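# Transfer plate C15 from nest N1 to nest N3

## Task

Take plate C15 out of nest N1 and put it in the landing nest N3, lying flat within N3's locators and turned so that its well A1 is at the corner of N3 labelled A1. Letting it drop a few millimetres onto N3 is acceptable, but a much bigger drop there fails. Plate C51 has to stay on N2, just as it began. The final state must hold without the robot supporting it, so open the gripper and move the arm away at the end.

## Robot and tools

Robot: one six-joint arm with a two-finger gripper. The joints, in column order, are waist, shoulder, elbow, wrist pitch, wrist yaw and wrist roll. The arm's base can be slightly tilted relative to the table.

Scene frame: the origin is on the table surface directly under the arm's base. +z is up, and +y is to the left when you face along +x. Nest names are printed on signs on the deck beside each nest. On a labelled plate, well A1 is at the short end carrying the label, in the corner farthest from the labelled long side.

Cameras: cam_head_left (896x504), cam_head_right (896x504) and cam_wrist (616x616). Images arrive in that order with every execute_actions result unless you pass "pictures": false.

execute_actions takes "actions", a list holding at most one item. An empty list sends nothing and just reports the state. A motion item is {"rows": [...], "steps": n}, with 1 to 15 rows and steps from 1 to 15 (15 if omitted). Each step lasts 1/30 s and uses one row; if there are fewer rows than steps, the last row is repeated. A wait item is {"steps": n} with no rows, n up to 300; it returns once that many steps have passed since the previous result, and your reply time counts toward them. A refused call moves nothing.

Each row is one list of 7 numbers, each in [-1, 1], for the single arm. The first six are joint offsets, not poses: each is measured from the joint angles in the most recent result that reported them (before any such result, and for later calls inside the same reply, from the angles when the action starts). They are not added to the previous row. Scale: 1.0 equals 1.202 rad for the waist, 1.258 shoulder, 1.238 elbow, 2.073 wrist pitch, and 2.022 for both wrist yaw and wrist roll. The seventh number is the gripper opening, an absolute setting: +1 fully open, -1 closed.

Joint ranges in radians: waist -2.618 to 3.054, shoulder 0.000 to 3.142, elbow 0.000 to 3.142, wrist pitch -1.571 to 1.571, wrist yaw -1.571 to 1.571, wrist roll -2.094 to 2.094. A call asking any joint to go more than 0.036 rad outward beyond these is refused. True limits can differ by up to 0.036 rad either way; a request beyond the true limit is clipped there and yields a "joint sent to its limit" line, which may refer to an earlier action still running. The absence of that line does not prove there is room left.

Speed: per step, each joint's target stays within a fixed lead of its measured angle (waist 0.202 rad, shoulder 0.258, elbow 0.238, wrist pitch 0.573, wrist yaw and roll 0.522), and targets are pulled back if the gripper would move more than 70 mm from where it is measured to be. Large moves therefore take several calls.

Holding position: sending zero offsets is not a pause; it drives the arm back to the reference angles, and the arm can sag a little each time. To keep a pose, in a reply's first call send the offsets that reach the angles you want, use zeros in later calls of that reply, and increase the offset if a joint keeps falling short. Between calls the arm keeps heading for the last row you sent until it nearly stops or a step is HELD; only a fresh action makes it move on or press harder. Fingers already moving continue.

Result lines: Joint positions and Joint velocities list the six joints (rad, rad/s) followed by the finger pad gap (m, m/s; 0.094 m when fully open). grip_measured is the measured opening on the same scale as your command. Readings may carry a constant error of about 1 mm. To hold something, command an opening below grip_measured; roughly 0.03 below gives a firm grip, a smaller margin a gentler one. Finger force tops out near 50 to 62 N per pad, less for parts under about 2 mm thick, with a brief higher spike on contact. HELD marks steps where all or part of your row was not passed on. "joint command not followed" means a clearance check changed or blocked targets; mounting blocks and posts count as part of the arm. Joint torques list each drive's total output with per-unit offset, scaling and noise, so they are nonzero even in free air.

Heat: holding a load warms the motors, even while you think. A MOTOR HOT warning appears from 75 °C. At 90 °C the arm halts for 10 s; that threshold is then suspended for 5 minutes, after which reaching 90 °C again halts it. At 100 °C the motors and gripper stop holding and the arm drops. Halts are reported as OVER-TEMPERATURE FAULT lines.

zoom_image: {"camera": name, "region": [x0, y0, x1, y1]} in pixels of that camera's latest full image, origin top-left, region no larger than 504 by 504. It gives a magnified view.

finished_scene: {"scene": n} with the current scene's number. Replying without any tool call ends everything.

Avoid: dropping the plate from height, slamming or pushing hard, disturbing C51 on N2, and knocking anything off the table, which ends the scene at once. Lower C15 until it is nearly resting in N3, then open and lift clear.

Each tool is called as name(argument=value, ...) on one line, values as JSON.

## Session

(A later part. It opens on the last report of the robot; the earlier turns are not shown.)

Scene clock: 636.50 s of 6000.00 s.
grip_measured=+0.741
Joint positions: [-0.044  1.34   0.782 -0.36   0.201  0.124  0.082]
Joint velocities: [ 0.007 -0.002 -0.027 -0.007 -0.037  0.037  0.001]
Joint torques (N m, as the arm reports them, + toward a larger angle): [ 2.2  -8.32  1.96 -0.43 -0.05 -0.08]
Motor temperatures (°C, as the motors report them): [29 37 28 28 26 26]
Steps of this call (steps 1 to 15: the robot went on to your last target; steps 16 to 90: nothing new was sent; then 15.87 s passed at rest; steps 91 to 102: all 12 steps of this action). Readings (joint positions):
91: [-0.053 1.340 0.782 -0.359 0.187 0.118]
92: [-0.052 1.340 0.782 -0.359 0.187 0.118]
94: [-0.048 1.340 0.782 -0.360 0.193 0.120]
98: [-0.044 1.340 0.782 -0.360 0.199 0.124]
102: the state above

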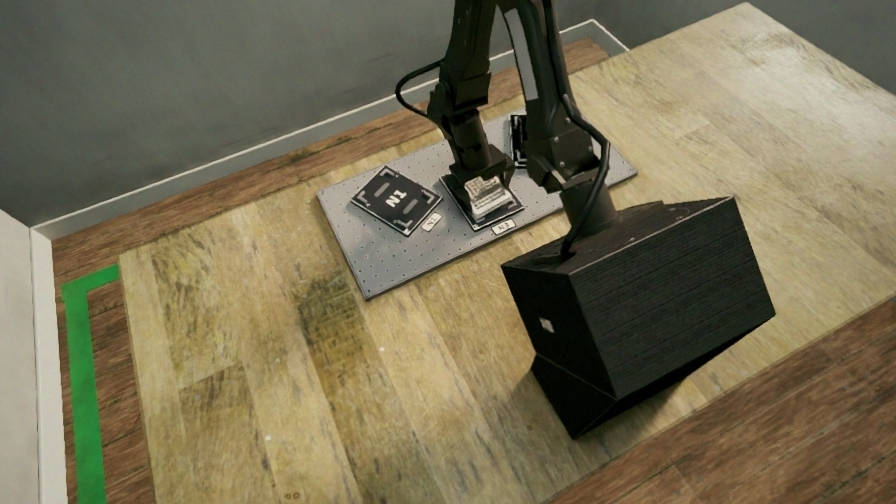

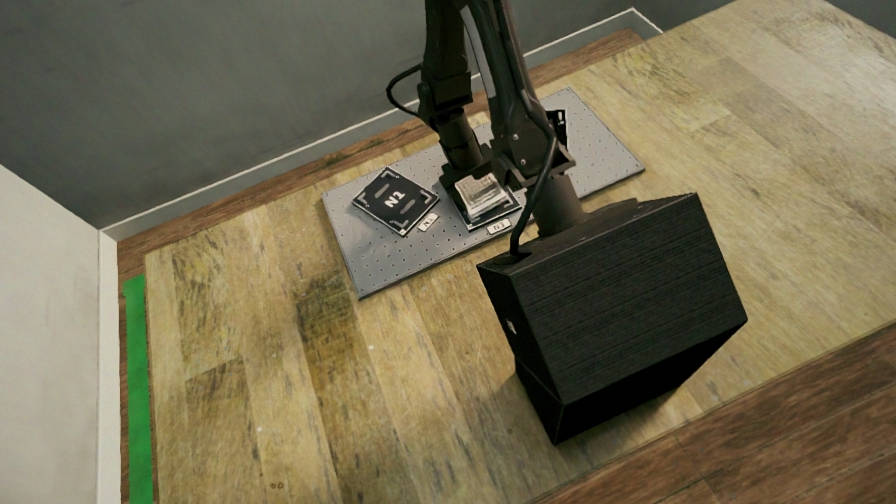

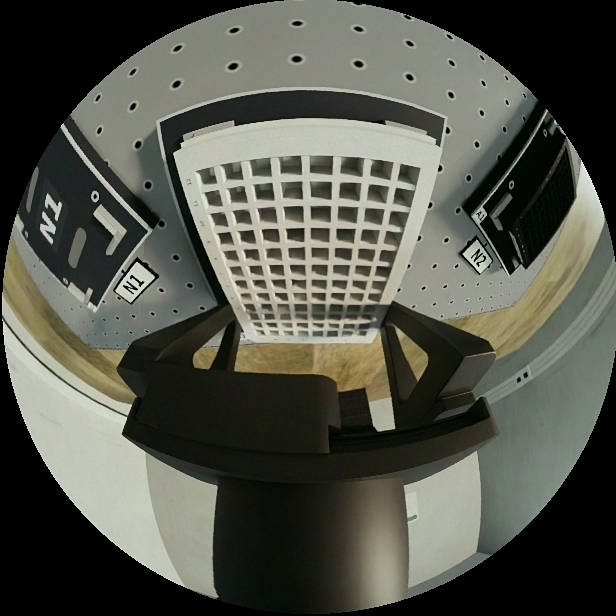

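execute_actions(actions=[{"rows":[[-0.006,0,0,0,-0.004,0,0.7],[-0.012,0,0,0,-0.007,0,0.7],[-0.012,0,0,0,-0.007,0,0.71],[-0.012,0,0,0,-0.007,0,0.72],[-0.012,0,0,0,-0.007,0,0.73],[-0.012,0,0,0,-0.007,0,0.74],[-0.012,0,0,0,-0.007,0,0.75],[-0.012,0,0,0,-0.007,0,0.76],[-0.012,0,0,0,-0.007,0,0.77],[-0.012,0,0,0,-0.007,0,0.78]],"steps":15}])

execute_actions(actions=[{"steps":8}])

zoom_image(camera="cam_head_left", region=[440, 150, 540, 250])

zoom_image(camera="cam_wrist", region=[130, 60, 490, 360])

Scene clock: 652.90 s of 6000.00 s.
grip_measured=+0.784
Joint positions: [-0.05   1.34   0.782 -0.36   0.194  0.125  0.084]
Joint velocities: [ 0.012 -0.007  0.007  0.037 -0.037 -0.022 -0.   ]
Joint torques (N m, as the arm reports them, + toward a larger angle): [-0.15 -8.48  1.75 -0.46 -0.04  0.  ]
Motor temperatures (°C, as the motors report them): [29 37 28 28 26 26]
Steps of this call (steps 1 to 15: the robot went on to your last target; steps 16 to 90: nothing new was sent; then 12.90 s passed at rest; steps 91 to 105: all 15 steps of this action). Readings (joint positions):
91: [-0.044 1.340 0.782 -0.360 0.201 0.125]
92: [-0.046 1.340 0.782 -0.360 0.200 0.125]
94: [-0.048 1.340 0.782 -0.360 0.196 0.125]
98: [-0.049 1.340 0.782 -0.360 0.195 0.125]
105: the state above

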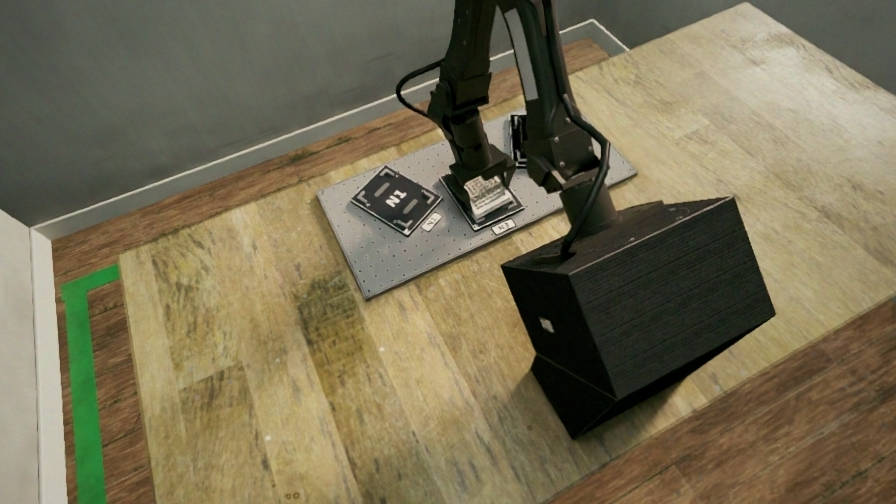

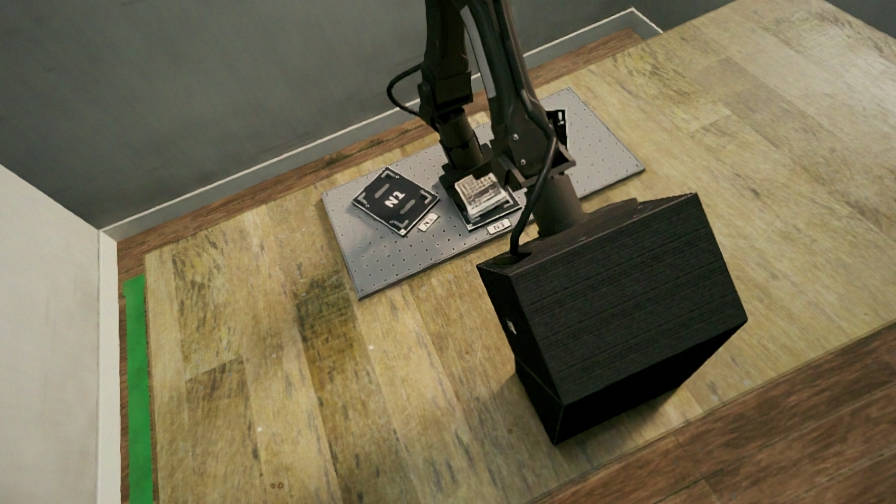

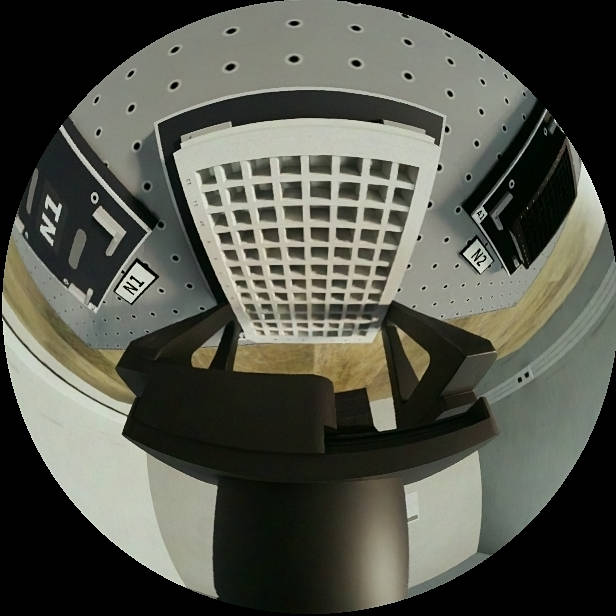

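Scene clock: 653.17 s of 6000.00 s.
grip_measured=+0.784
Joint positions: [-0.05   1.34   0.782 -0.36   0.194  0.125  0.084]
Joint velocities: [-0.002  0.002  0.022 -0.037  0.037  0.051  0.   ]
Joint torques (N m, as the arm reports them, + toward a larger angle): [ 0.02 -8.2   1.82 -0.47 -0.05  0.02]
Motor temperatures (°C, as the motors report them): [29 37 28 28 26 26]
Steps of this call (steps 1 to 8: the robot went on to your last target). Readings (joint positions):
1: [-0.050 1.340 0.782 -0.360 0.194 0.125]
2: [-0.050 1.340 0.782 -0.360 0.194 0.125]
4: [-0.050 1.340 0.782 -0.360 0.194 0.125]
8: the state above

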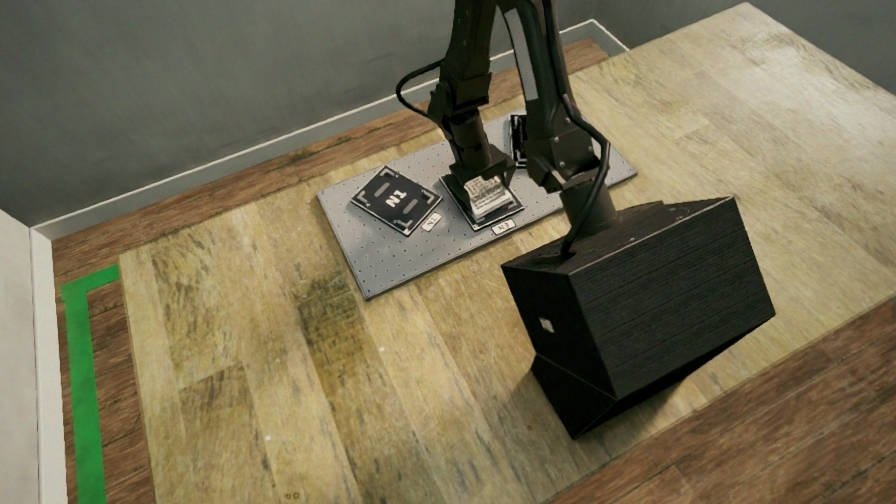

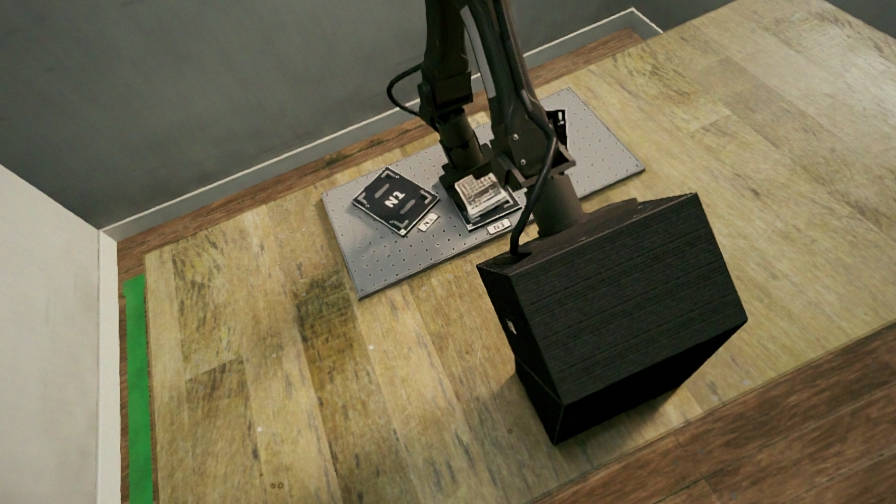

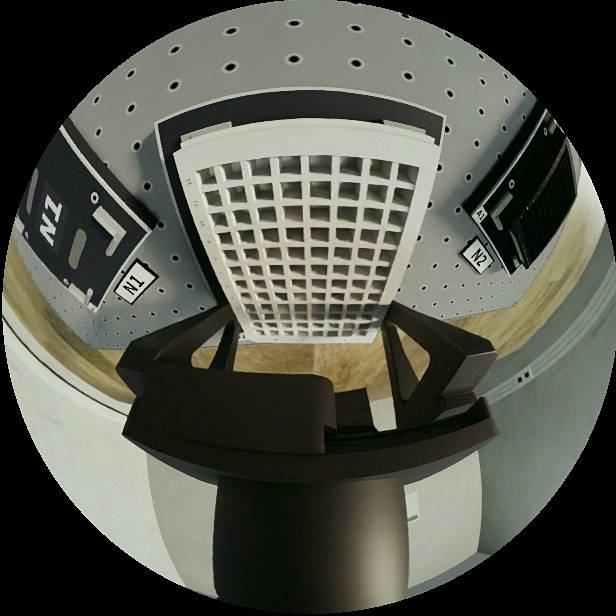

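Region (440, 150, 540, 250) of cam_head_left's 896x504 image, scaled by 5.040, with more detail than that image has.

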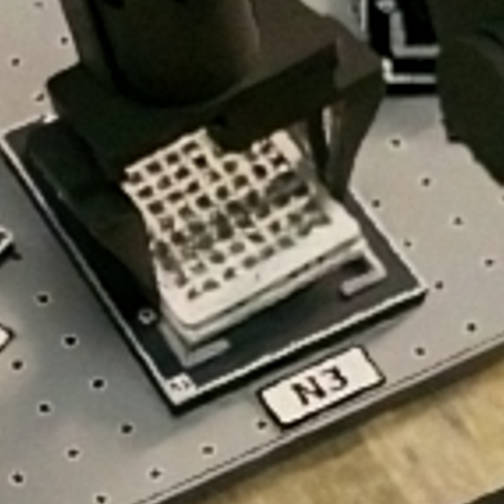

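Region (130, 60, 490, 360) of cam_wrist's 616x616 image, scaled by 1.400, with more detail than that image has.

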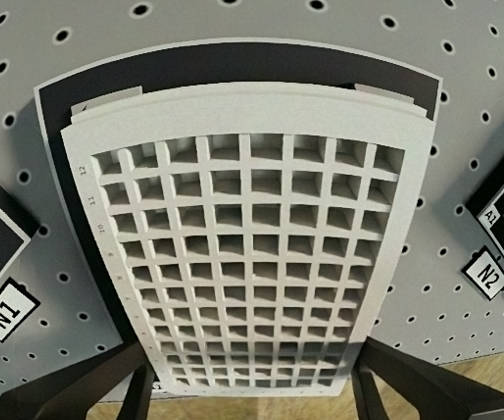

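execute_actions(actions=[{"rows":[[0,0,0,0,0,0,0.75],[0,0,0,0,0,0,0.72],[0,0,0,0,0,0,0.7],[0,0,0,0,0,0,0.7],[0,0,0,0,0,0,0.7],[0,-0.015,0,0,0,0,0.7],[0,-0.03,0,0,0,0,0.7],[0,-0.03,-0.008,0,0,0,0.7],[0,-0.03,-0.016,0,0,0,0.7],[0,-0.03,-0.023,0,0,0,0.7]],"steps":15}])

zoom_image(camera="cam_head_left", region=[440, 150, 540, 250])

zoom_image(camera="cam_wrist", region=[130, 60, 490, 360])

Scene clock: 673.97 s of 6000.00 s.
grip_measured=+0.747
Joint positions: [-0.05   1.321  0.771 -0.361  0.194  0.125  0.082]
Joint velocities: [-0.002 -0.012 -0.051 -0.066  0.022 -0.007  0.001]
Joint torques (N m, as the arm reports them, + toward a larger angle): [ 0.59 -9.85  0.89 -0.45  0.01  0.02]
Motor temperatures (°C, as the motors report them): [28 37 28 28 26 26]
Steps of this call (steps 1 to 15: the robot went on to your last target; steps 16 to 90: nothing new was sent; then 17.30 s passed at rest; steps 91 to 105: all 15 steps of this action). Readings (joint positions):
91: [-0.050 1.340 0.782 -0.360 0.194 0.125]
92: [-0.050 1.340 0.782 -0.360 0.194 0.125]
94: [-0.050 1.340 0.782 -0.360 0.194 0.125]
98: [-0.050 1.335 0.782 -0.361 0.194 0.125]
105: the state above

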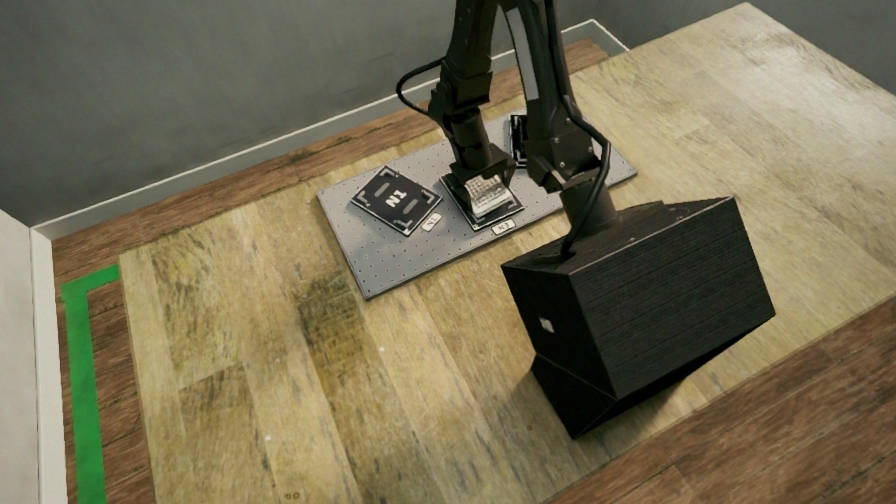

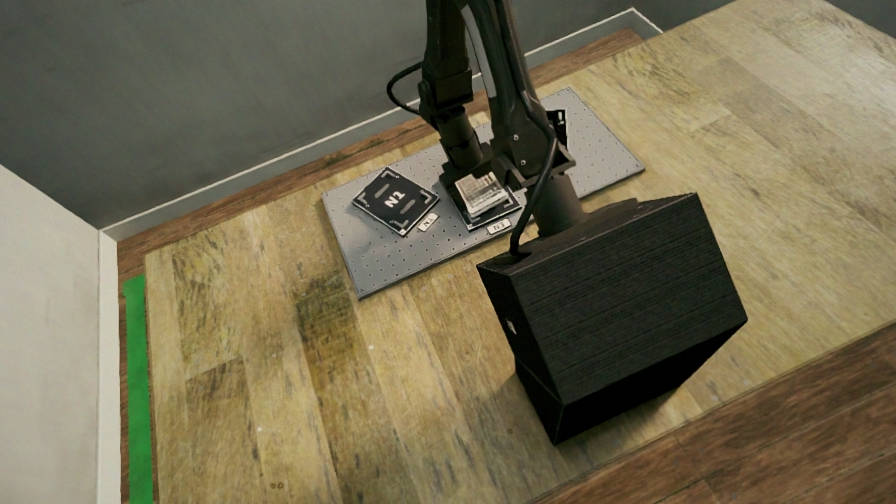

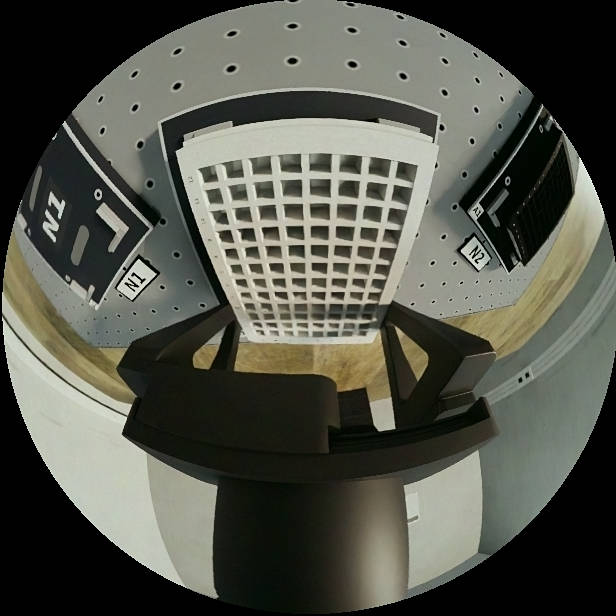

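Region (440, 150, 540, 250) of cam_head_left's 896x504 image, scaled by 5.040, with more detail than that image has.

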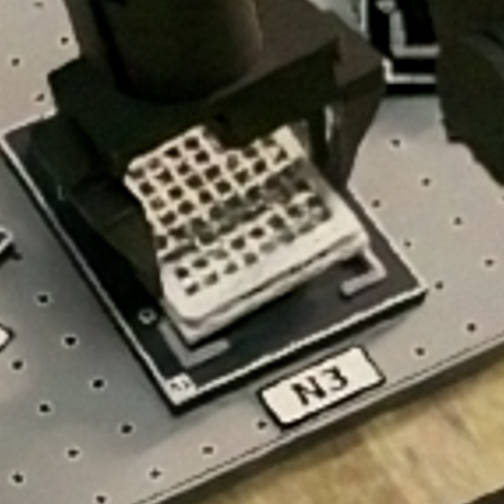

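Region (130, 60, 490, 360) of cam_wrist's 616x616 image, scaled by 1.400, with more detail than that image has.

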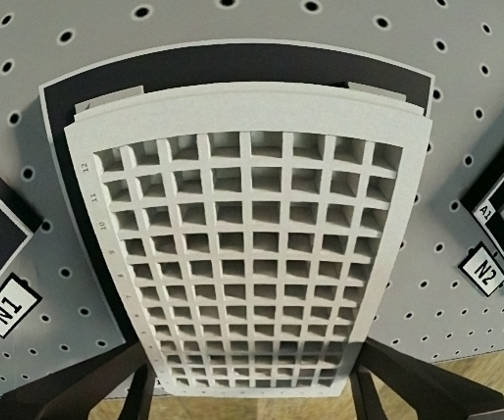

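execute_actions(actions=[{"rows":[[0.008,0,0,0,0,0,0.7],[0.016,0,0,0,0,0,0.7],[0.022,0,0,0,0,-0.012,0.7]],"steps":12}])

zoom_image(camera="cam_head_left", region=[440, 150, 540, 250])

zoom_image(camera="cam_wrist", region=[130, 60, 490, 360])

Scene clock: 683.63 s of 6000.00 s.
grip_measured=+0.747
Joint positions: [-0.034  1.321  0.769 -0.361  0.194  0.107  0.082]
Joint velocities: [ 0.002 -0.017 -0.017  0.051  0.051 -0.022 -0.   ]
Joint torques (N m, as the arm reports them, + toward a larger angle): [ 1.51 -8.25  2.14 -0.43  0.01 -0.01]
Motor temperatures (°C, as the motors report them): [28 38 28 28 26 26]
Steps of this call (steps 1 to 15: the robot went on to your last target; steps 16 to 90: nothing new was sent; then 6.27 s passed at rest; steps 91 to 102: all 12 steps of this action). Readings (joint positions):
91: [-0.050 1.321 0.769 -0.361 0.194 0.125]
92: [-0.049 1.321 0.769 -0.361 0.194 0.125]
94: [-0.043 1.321 0.769 -0.361 0.194 0.119]
98: [-0.034 1.321 0.769 -0.361 0.194 0.110]
102: the state above

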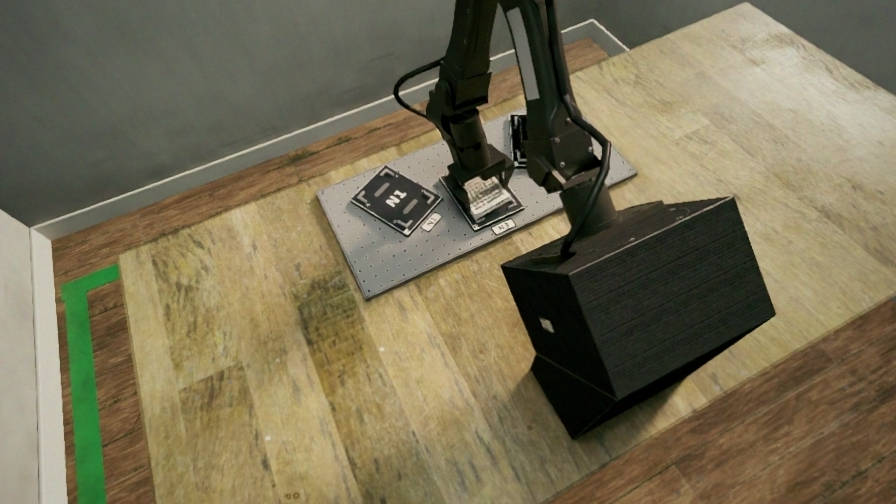

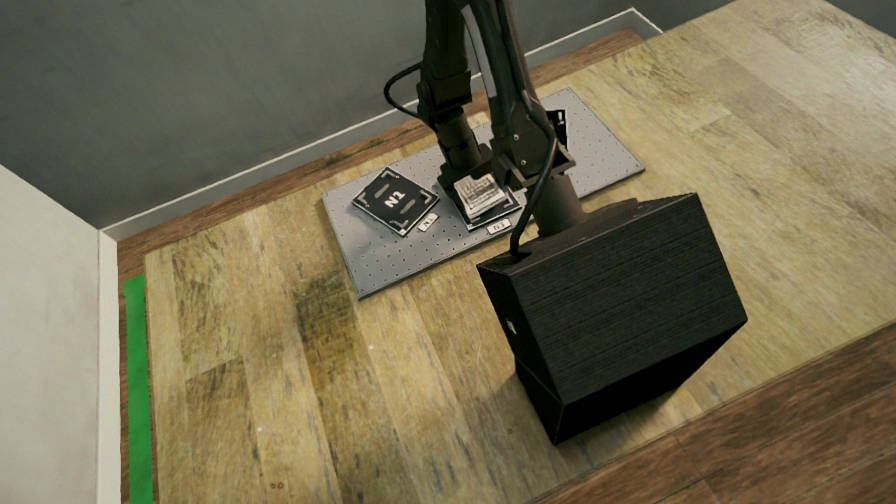

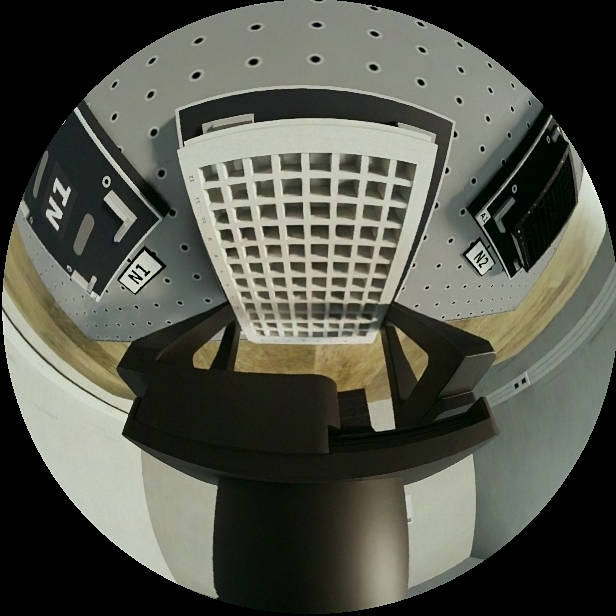

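Region (440, 150, 540, 250) of cam_head_left's 896x504 image, scaled by 5.040, with more detail than that image has.

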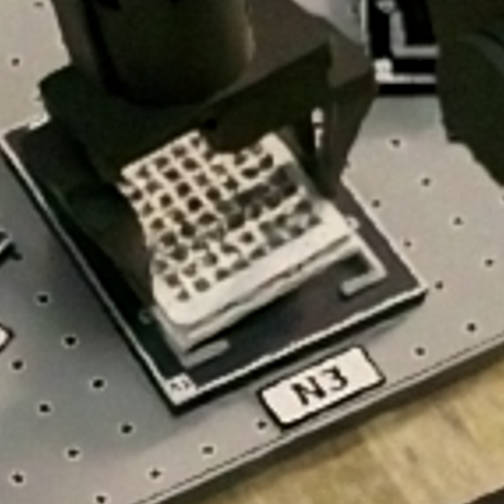

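Region (130, 60, 490, 360) of cam_wrist's 616x616 image, scaled by 1.400, with more detail than that image has.

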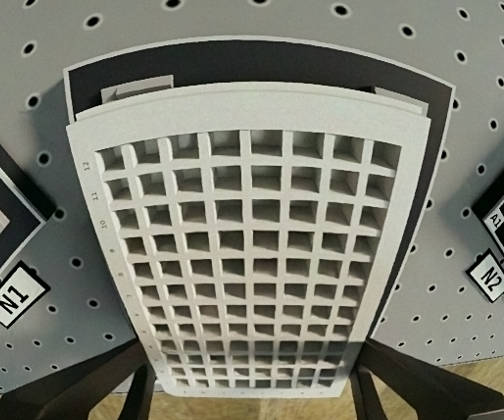

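execute_actions(actions=[{"rows":[[-0.004,0,0,0,0,0.004,0.7],[-0.008,0,0,0,0,0.008,0.7],[-0.012,0,0,0,0,0.01,0.7]],"steps":12}])

zoom_image(camera="cam_head_left", region=[440, 150, 540, 250])

zoom_image(camera="cam_wrist", region=[130, 60, 490, 360])

Scene clock: 691.93 s of 6000.00 s.
grip_measured=+0.747
Joint positions: [-0.039  1.321  0.769 -0.361  0.194  0.119  0.082]
Joint velocities: [ 0.017 -0.012 -0.002  0.051 -0.037 -0.007  0.001]
Joint torques (N m, as the arm reports them, + toward a larger angle): [-0.02 -8.11  1.75 -0.43  0.03  0.1 ]
Motor temperatures (°C, as the motors report them): [28 38 28 28 26 26]
Steps of this call (steps 1 to 15: the robot went on to your last target; steps 16 to 90: nothing new was sent; then 4.90 s passed at rest; steps 91 to 102: all 12 steps of this action). Readings (joint positions):
91: [-0.034 1.321 0.769 -0.361 0.194 0.105]
92: [-0.034 1.321 0.769 -0.361 0.194 0.107]
94: [-0.035 1.321 0.769 -0.361 0.194 0.112]
98: [-0.039 1.321 0.769 -0.361 0.194 0.117]
102: the state above

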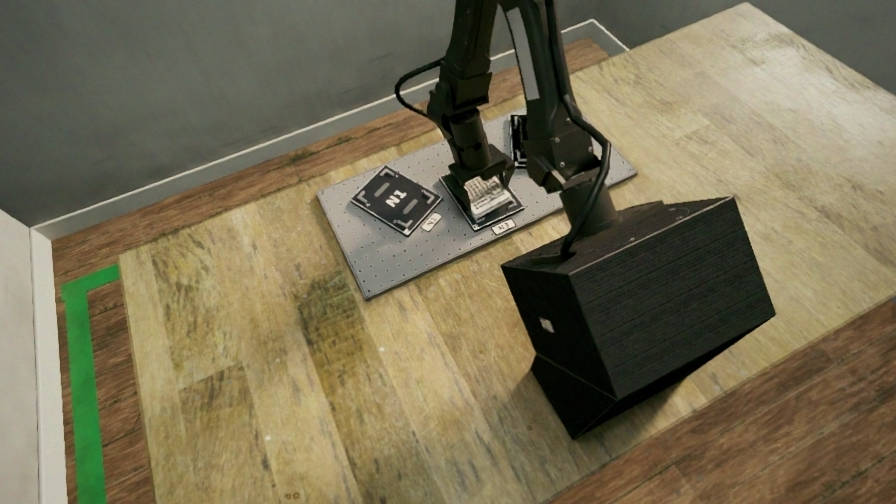

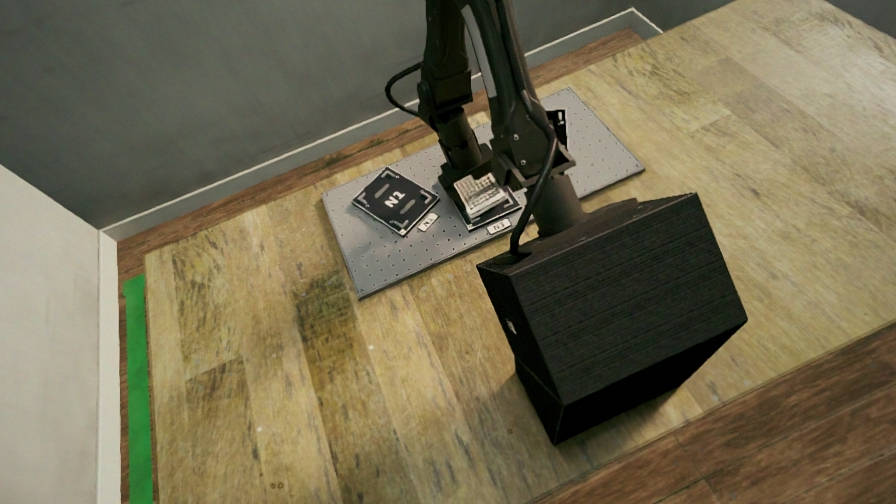

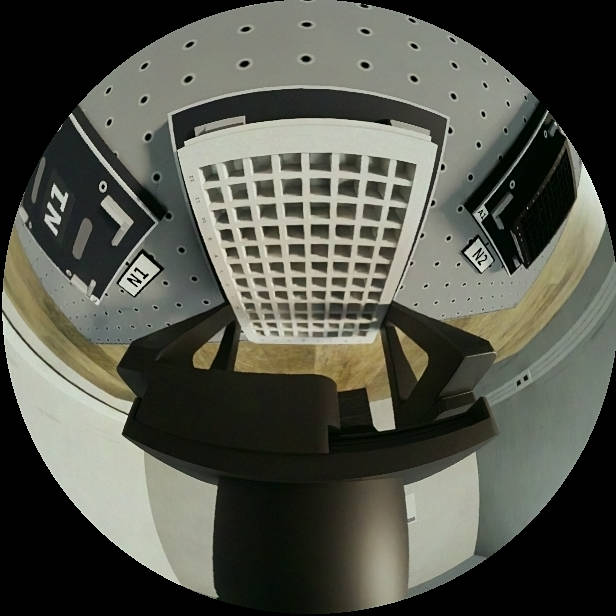

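Region (440, 150, 540, 250) of cam_head_left's 896x504 image, scaled by 5.040, with more detail than that image has.

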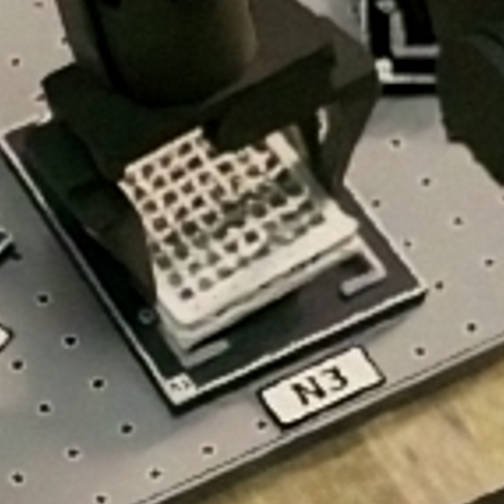

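Region (130, 60, 490, 360) of cam_wrist's 616x616 image, scaled by 1.400, with more detail than that image has.

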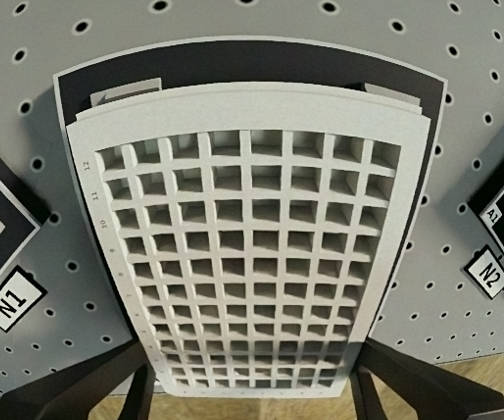

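execute_actions(actions=[{"rows":[[0,0.008,0,0.003,0,0,0.7],[0,0.016,0,0.006,0,0,0.7],[0,0.022,0,0.009,0,0,0.7]],"steps":15}])

zoom_image(camera="cam_head_left", region=[440, 150, 540, 250])

zoom_image(camera="cam_wrist", region=[130, 60, 490, 360])

Scene clock: 711.57 s of 6000.00 s.
grip_measured=+0.747
Joint positions: [-0.039  1.334  0.769 -0.358  0.185  0.12   0.082]
Joint velocities: [-0.007  0.002  0.002 -0.022 -0.037  0.051 -0.001]
Joint torques (N m, as the arm reports them, + toward a larger angle): [ 0.75 -6.82  1.62 -0.28  0.03  0.03]
Motor temperatures (°C, as the motors report them): [28 37 28 28 26 26]
Steps of this call (steps 1 to 15: the robot went on to your last target; steps 16 to 90: nothing new was sent; then 16.13 s passed at rest; steps 91 to 105: all 15 steps of this action). Readings (joint positions):
91: [-0.039 1.321 0.769 -0.361 0.194 0.120]
92: [-0.039 1.322 0.769 -0.361 0.194 0.120]
94: [-0.039 1.329 0.769 -0.358 0.190 0.120]
98: [-0.039 1.334 0.769 -0.358 0.185 0.120]
105: the state above

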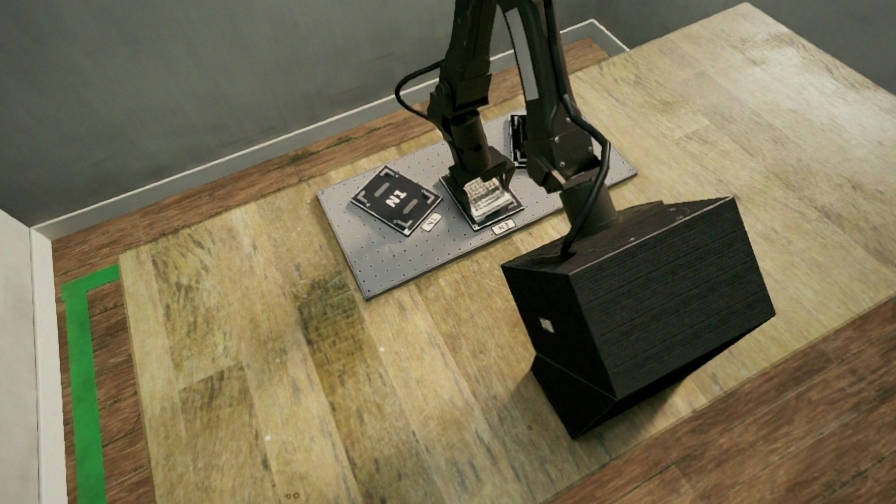

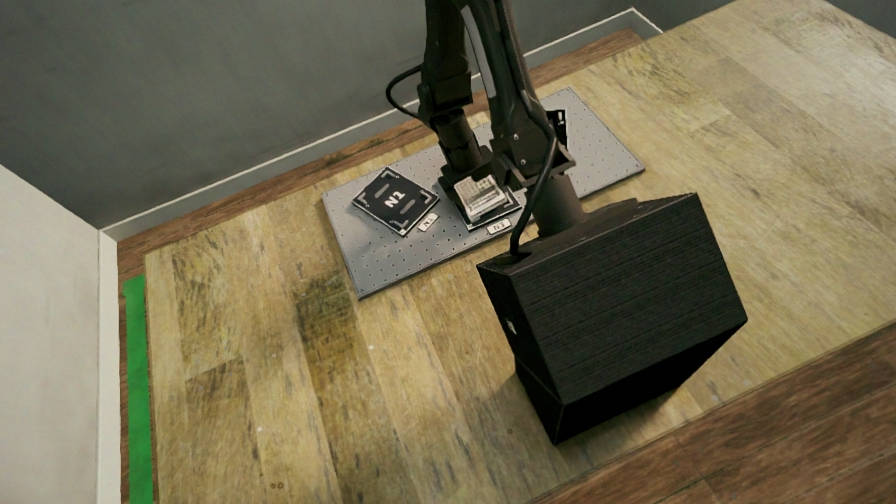

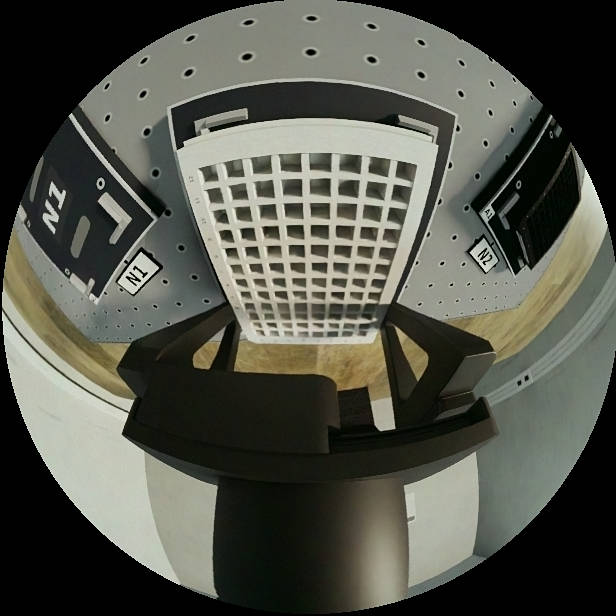

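Region (440, 150, 540, 250) of cam_head_left's 896x504 image, scaled by 5.040, with more detail than that image has.

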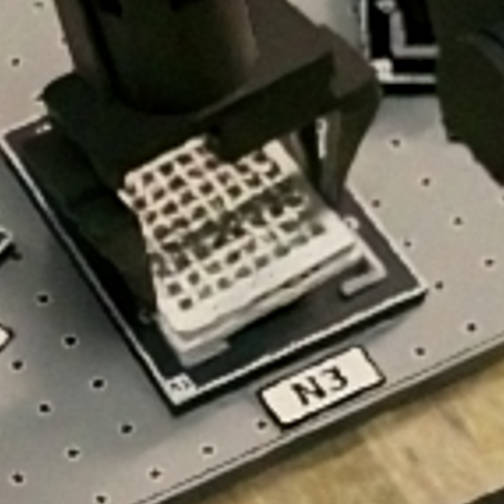

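Region (130, 60, 490, 360) of cam_wrist's 616x616 image, scaled by 1.400, with more detail than that image has.

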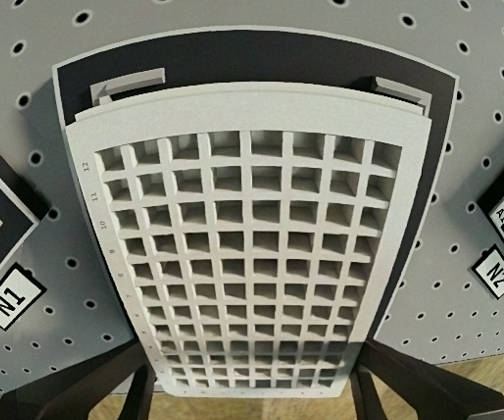

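execute_actions(actions=[{"rows":[[0,-0.012,0,0,0,0,0.7],[0,-0.024,0,0,0.004,0,0.7],[0,-0.024,0.01,0,0.008,0,0.7],[0,-0.024,0.02,0,0.008,0,0.7],[0,-0.024,0.026,0,0.008,0,0.7],[-0.006,-0.024,0.026,0,0.008,0,0.7],[-0.012,-0.024,0.026,0,0.008,0,0.7],[-0.017,-0.024,0.026,0,0.008,0,0.7]],"steps":15}])

zoom_image(camera="cam_head_left", region=[440, 150, 540, 250])

zoom_image(camera="cam_wrist", region=[130, 60, 490, 360])

Scene clock: 732.63 s of 6000.00 s.
grip_measured=+0.747
Joint positions: [-0.044  1.327  0.769 -0.36   0.182  0.12   0.082]
Joint velocities: [-0.017 -0.012 -0.007  0.051 -0.007  0.022  0.   ]
Joint torques (N m, as the arm reports them, + toward a larger angle): [ -0.7  -10.39   3.99  -0.46   0.18   0.  ]
Motor temperatures (°C, as the motors report them): [28 37 28 28 26 26]
Steps of this call (steps 1 to 15: the robot went on to your last target; steps 16 to 90: nothing new was sent; then 17.57 s passed at rest; steps 91 to 105: all 15 steps of this action). Readings (joint positions):
91: [-0.039 1.334 0.769 -0.358 0.185 0.120]
92: [-0.039 1.331 0.769 -0.358 0.185 0.120]
94: [-0.039 1.328 0.769 -0.359 0.186 0.120]
98: [-0.040 1.327 0.769 -0.360 0.187 0.120]
105: the state above

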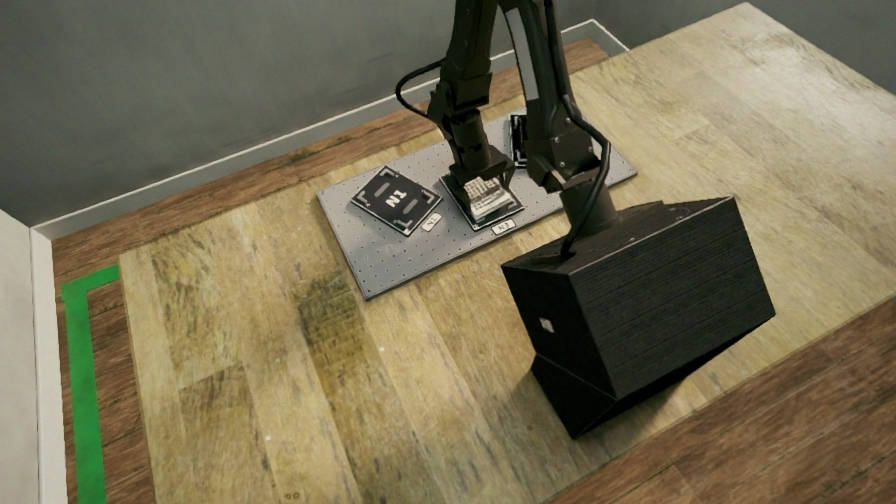

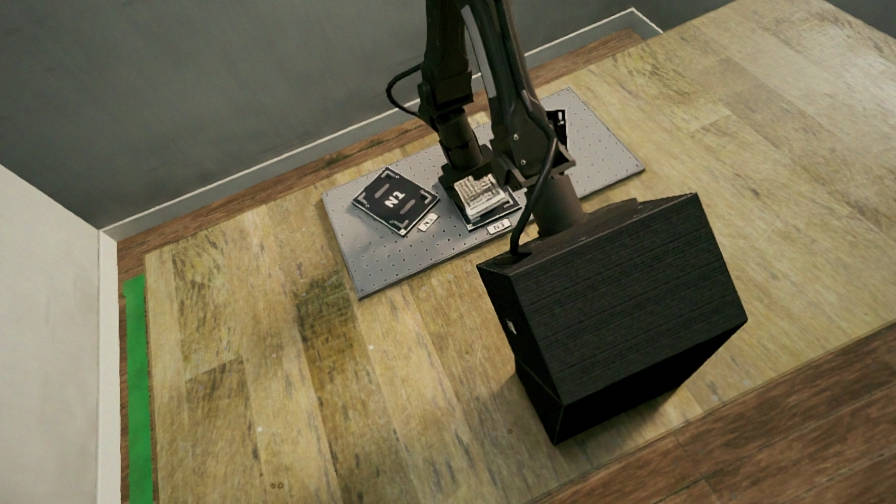

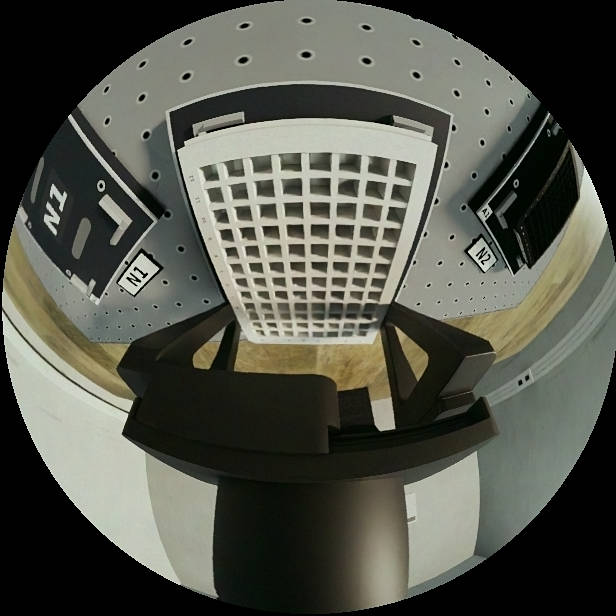

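Region (440, 150, 540, 250) of cam_head_left's 896x504 image, scaled by 5.040, with more detail than that image has.

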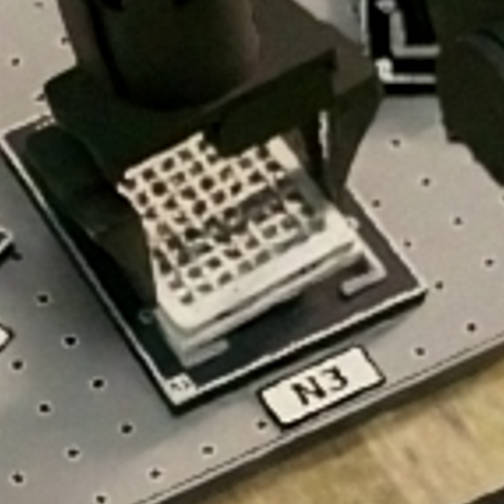

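Region (130, 60, 490, 360) of cam_wrist's 616x616 image, scaled by 1.400, with more detail than that image has.

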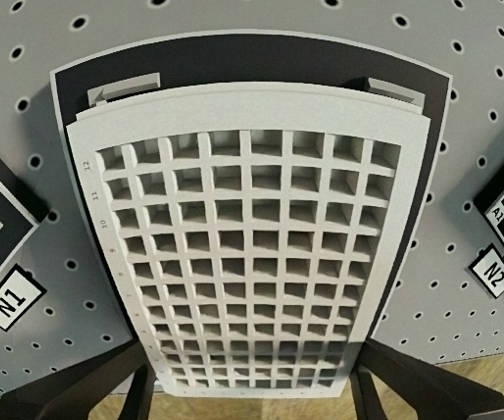

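execute_actions(actions=[{"rows":[[0,-0.015,0,0,0,0,0.7],[0,-0.03,0,0,0.004,0,0.7],[0,-0.03,0.012,0,0.008,0,0.7],[0,-0.03,0.024,0,0.011,0,0.7],[0,-0.03,0.032,0,0.011,0,0.7],[-0.006,-0.03,0.032,0,0.011,0,0.7],[-0.012,-0.03,0.032,0,0.011,0,0.7],[-0.015,-0.03,0.032,0,0.011,0,0.7]],"steps":15}])

zoom_image(camera="cam_head_left", region=[440, 150, 540, 250])

zoom_image(camera="cam_wrist", region=[130, 60, 490, 360])

Scene clock: 743.73 s of 6000.00 s.
grip_measured=+0.747
Joint positions: [-0.053  1.31   0.788 -0.363  0.193  0.12   0.082]
Joint velocities: [-0.007  0.007  0.002 -0.066  0.066 -0.037 -0.002]
Joint torques (N m, as the arm reports them, + toward a larger angle): [ -0.16 -10.29   3.29  -0.35   0.13   0.04]
Motor temperatures (°C, as the motors report them): [28 38 29 28 26 26]
Steps of this call (steps 1 to 15: the robot went on to your last target; steps 16 to 90: nothing new was sent; then 7.60 s passed at rest; steps 91 to 105: all 15 steps of this action). Readings (joint positions):
91: [-0.044 1.327 0.769 -0.360 0.181 0.120]
92: [-0.044 1.326 0.769 -0.360 0.181 0.120]
94: [-0.044 1.319 0.769 -0.361 0.183 0.120]
98: [-0.046 1.312 0.783 -0.363 0.189 0.120]
105: the state above

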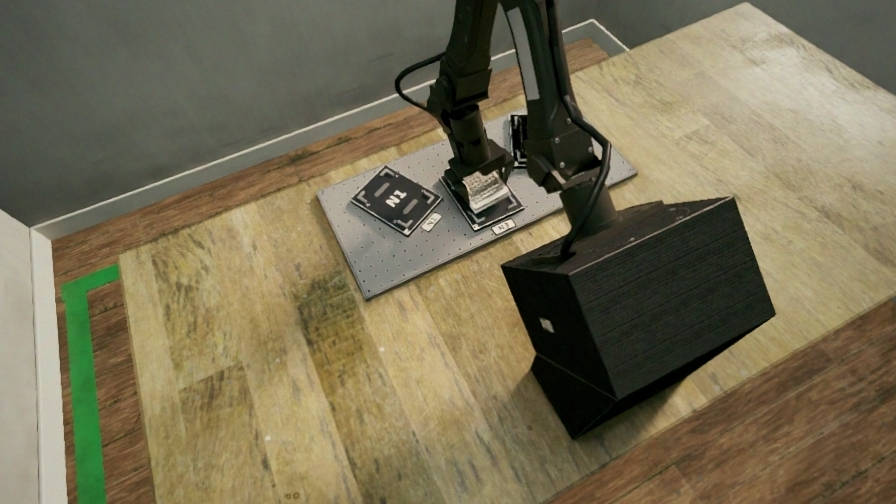

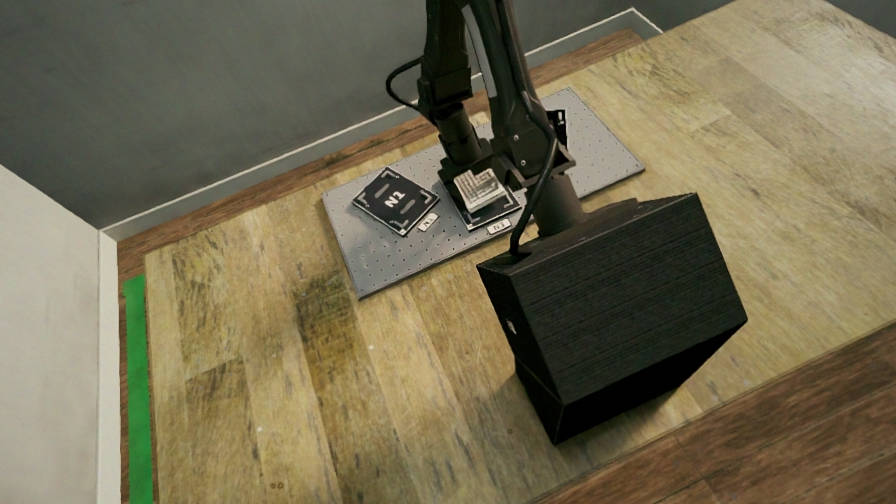

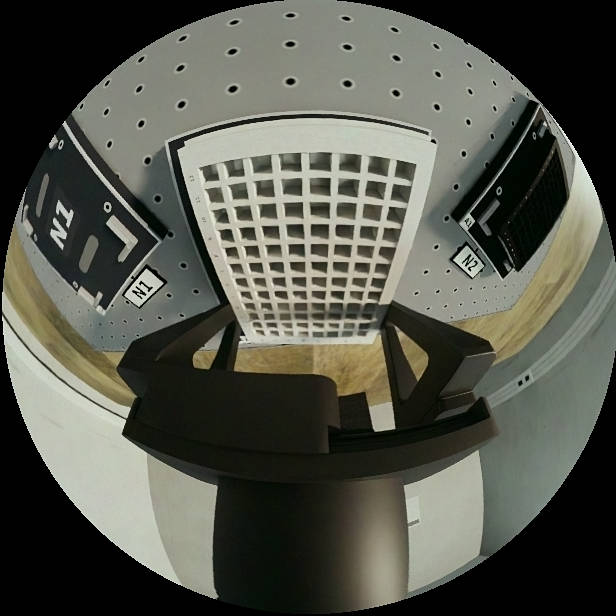

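Region (440, 150, 540, 250) of cam_head_left's 896x504 image, scaled by 5.040, with more detail than that image has.

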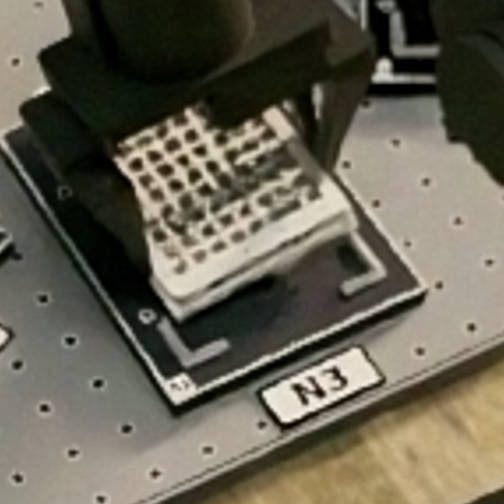

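Region (130, 60, 490, 360) of cam_wrist's 616x616 image, scaled by 1.400, with more detail than that image has.

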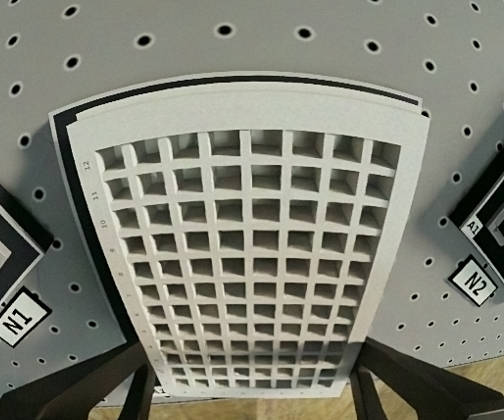

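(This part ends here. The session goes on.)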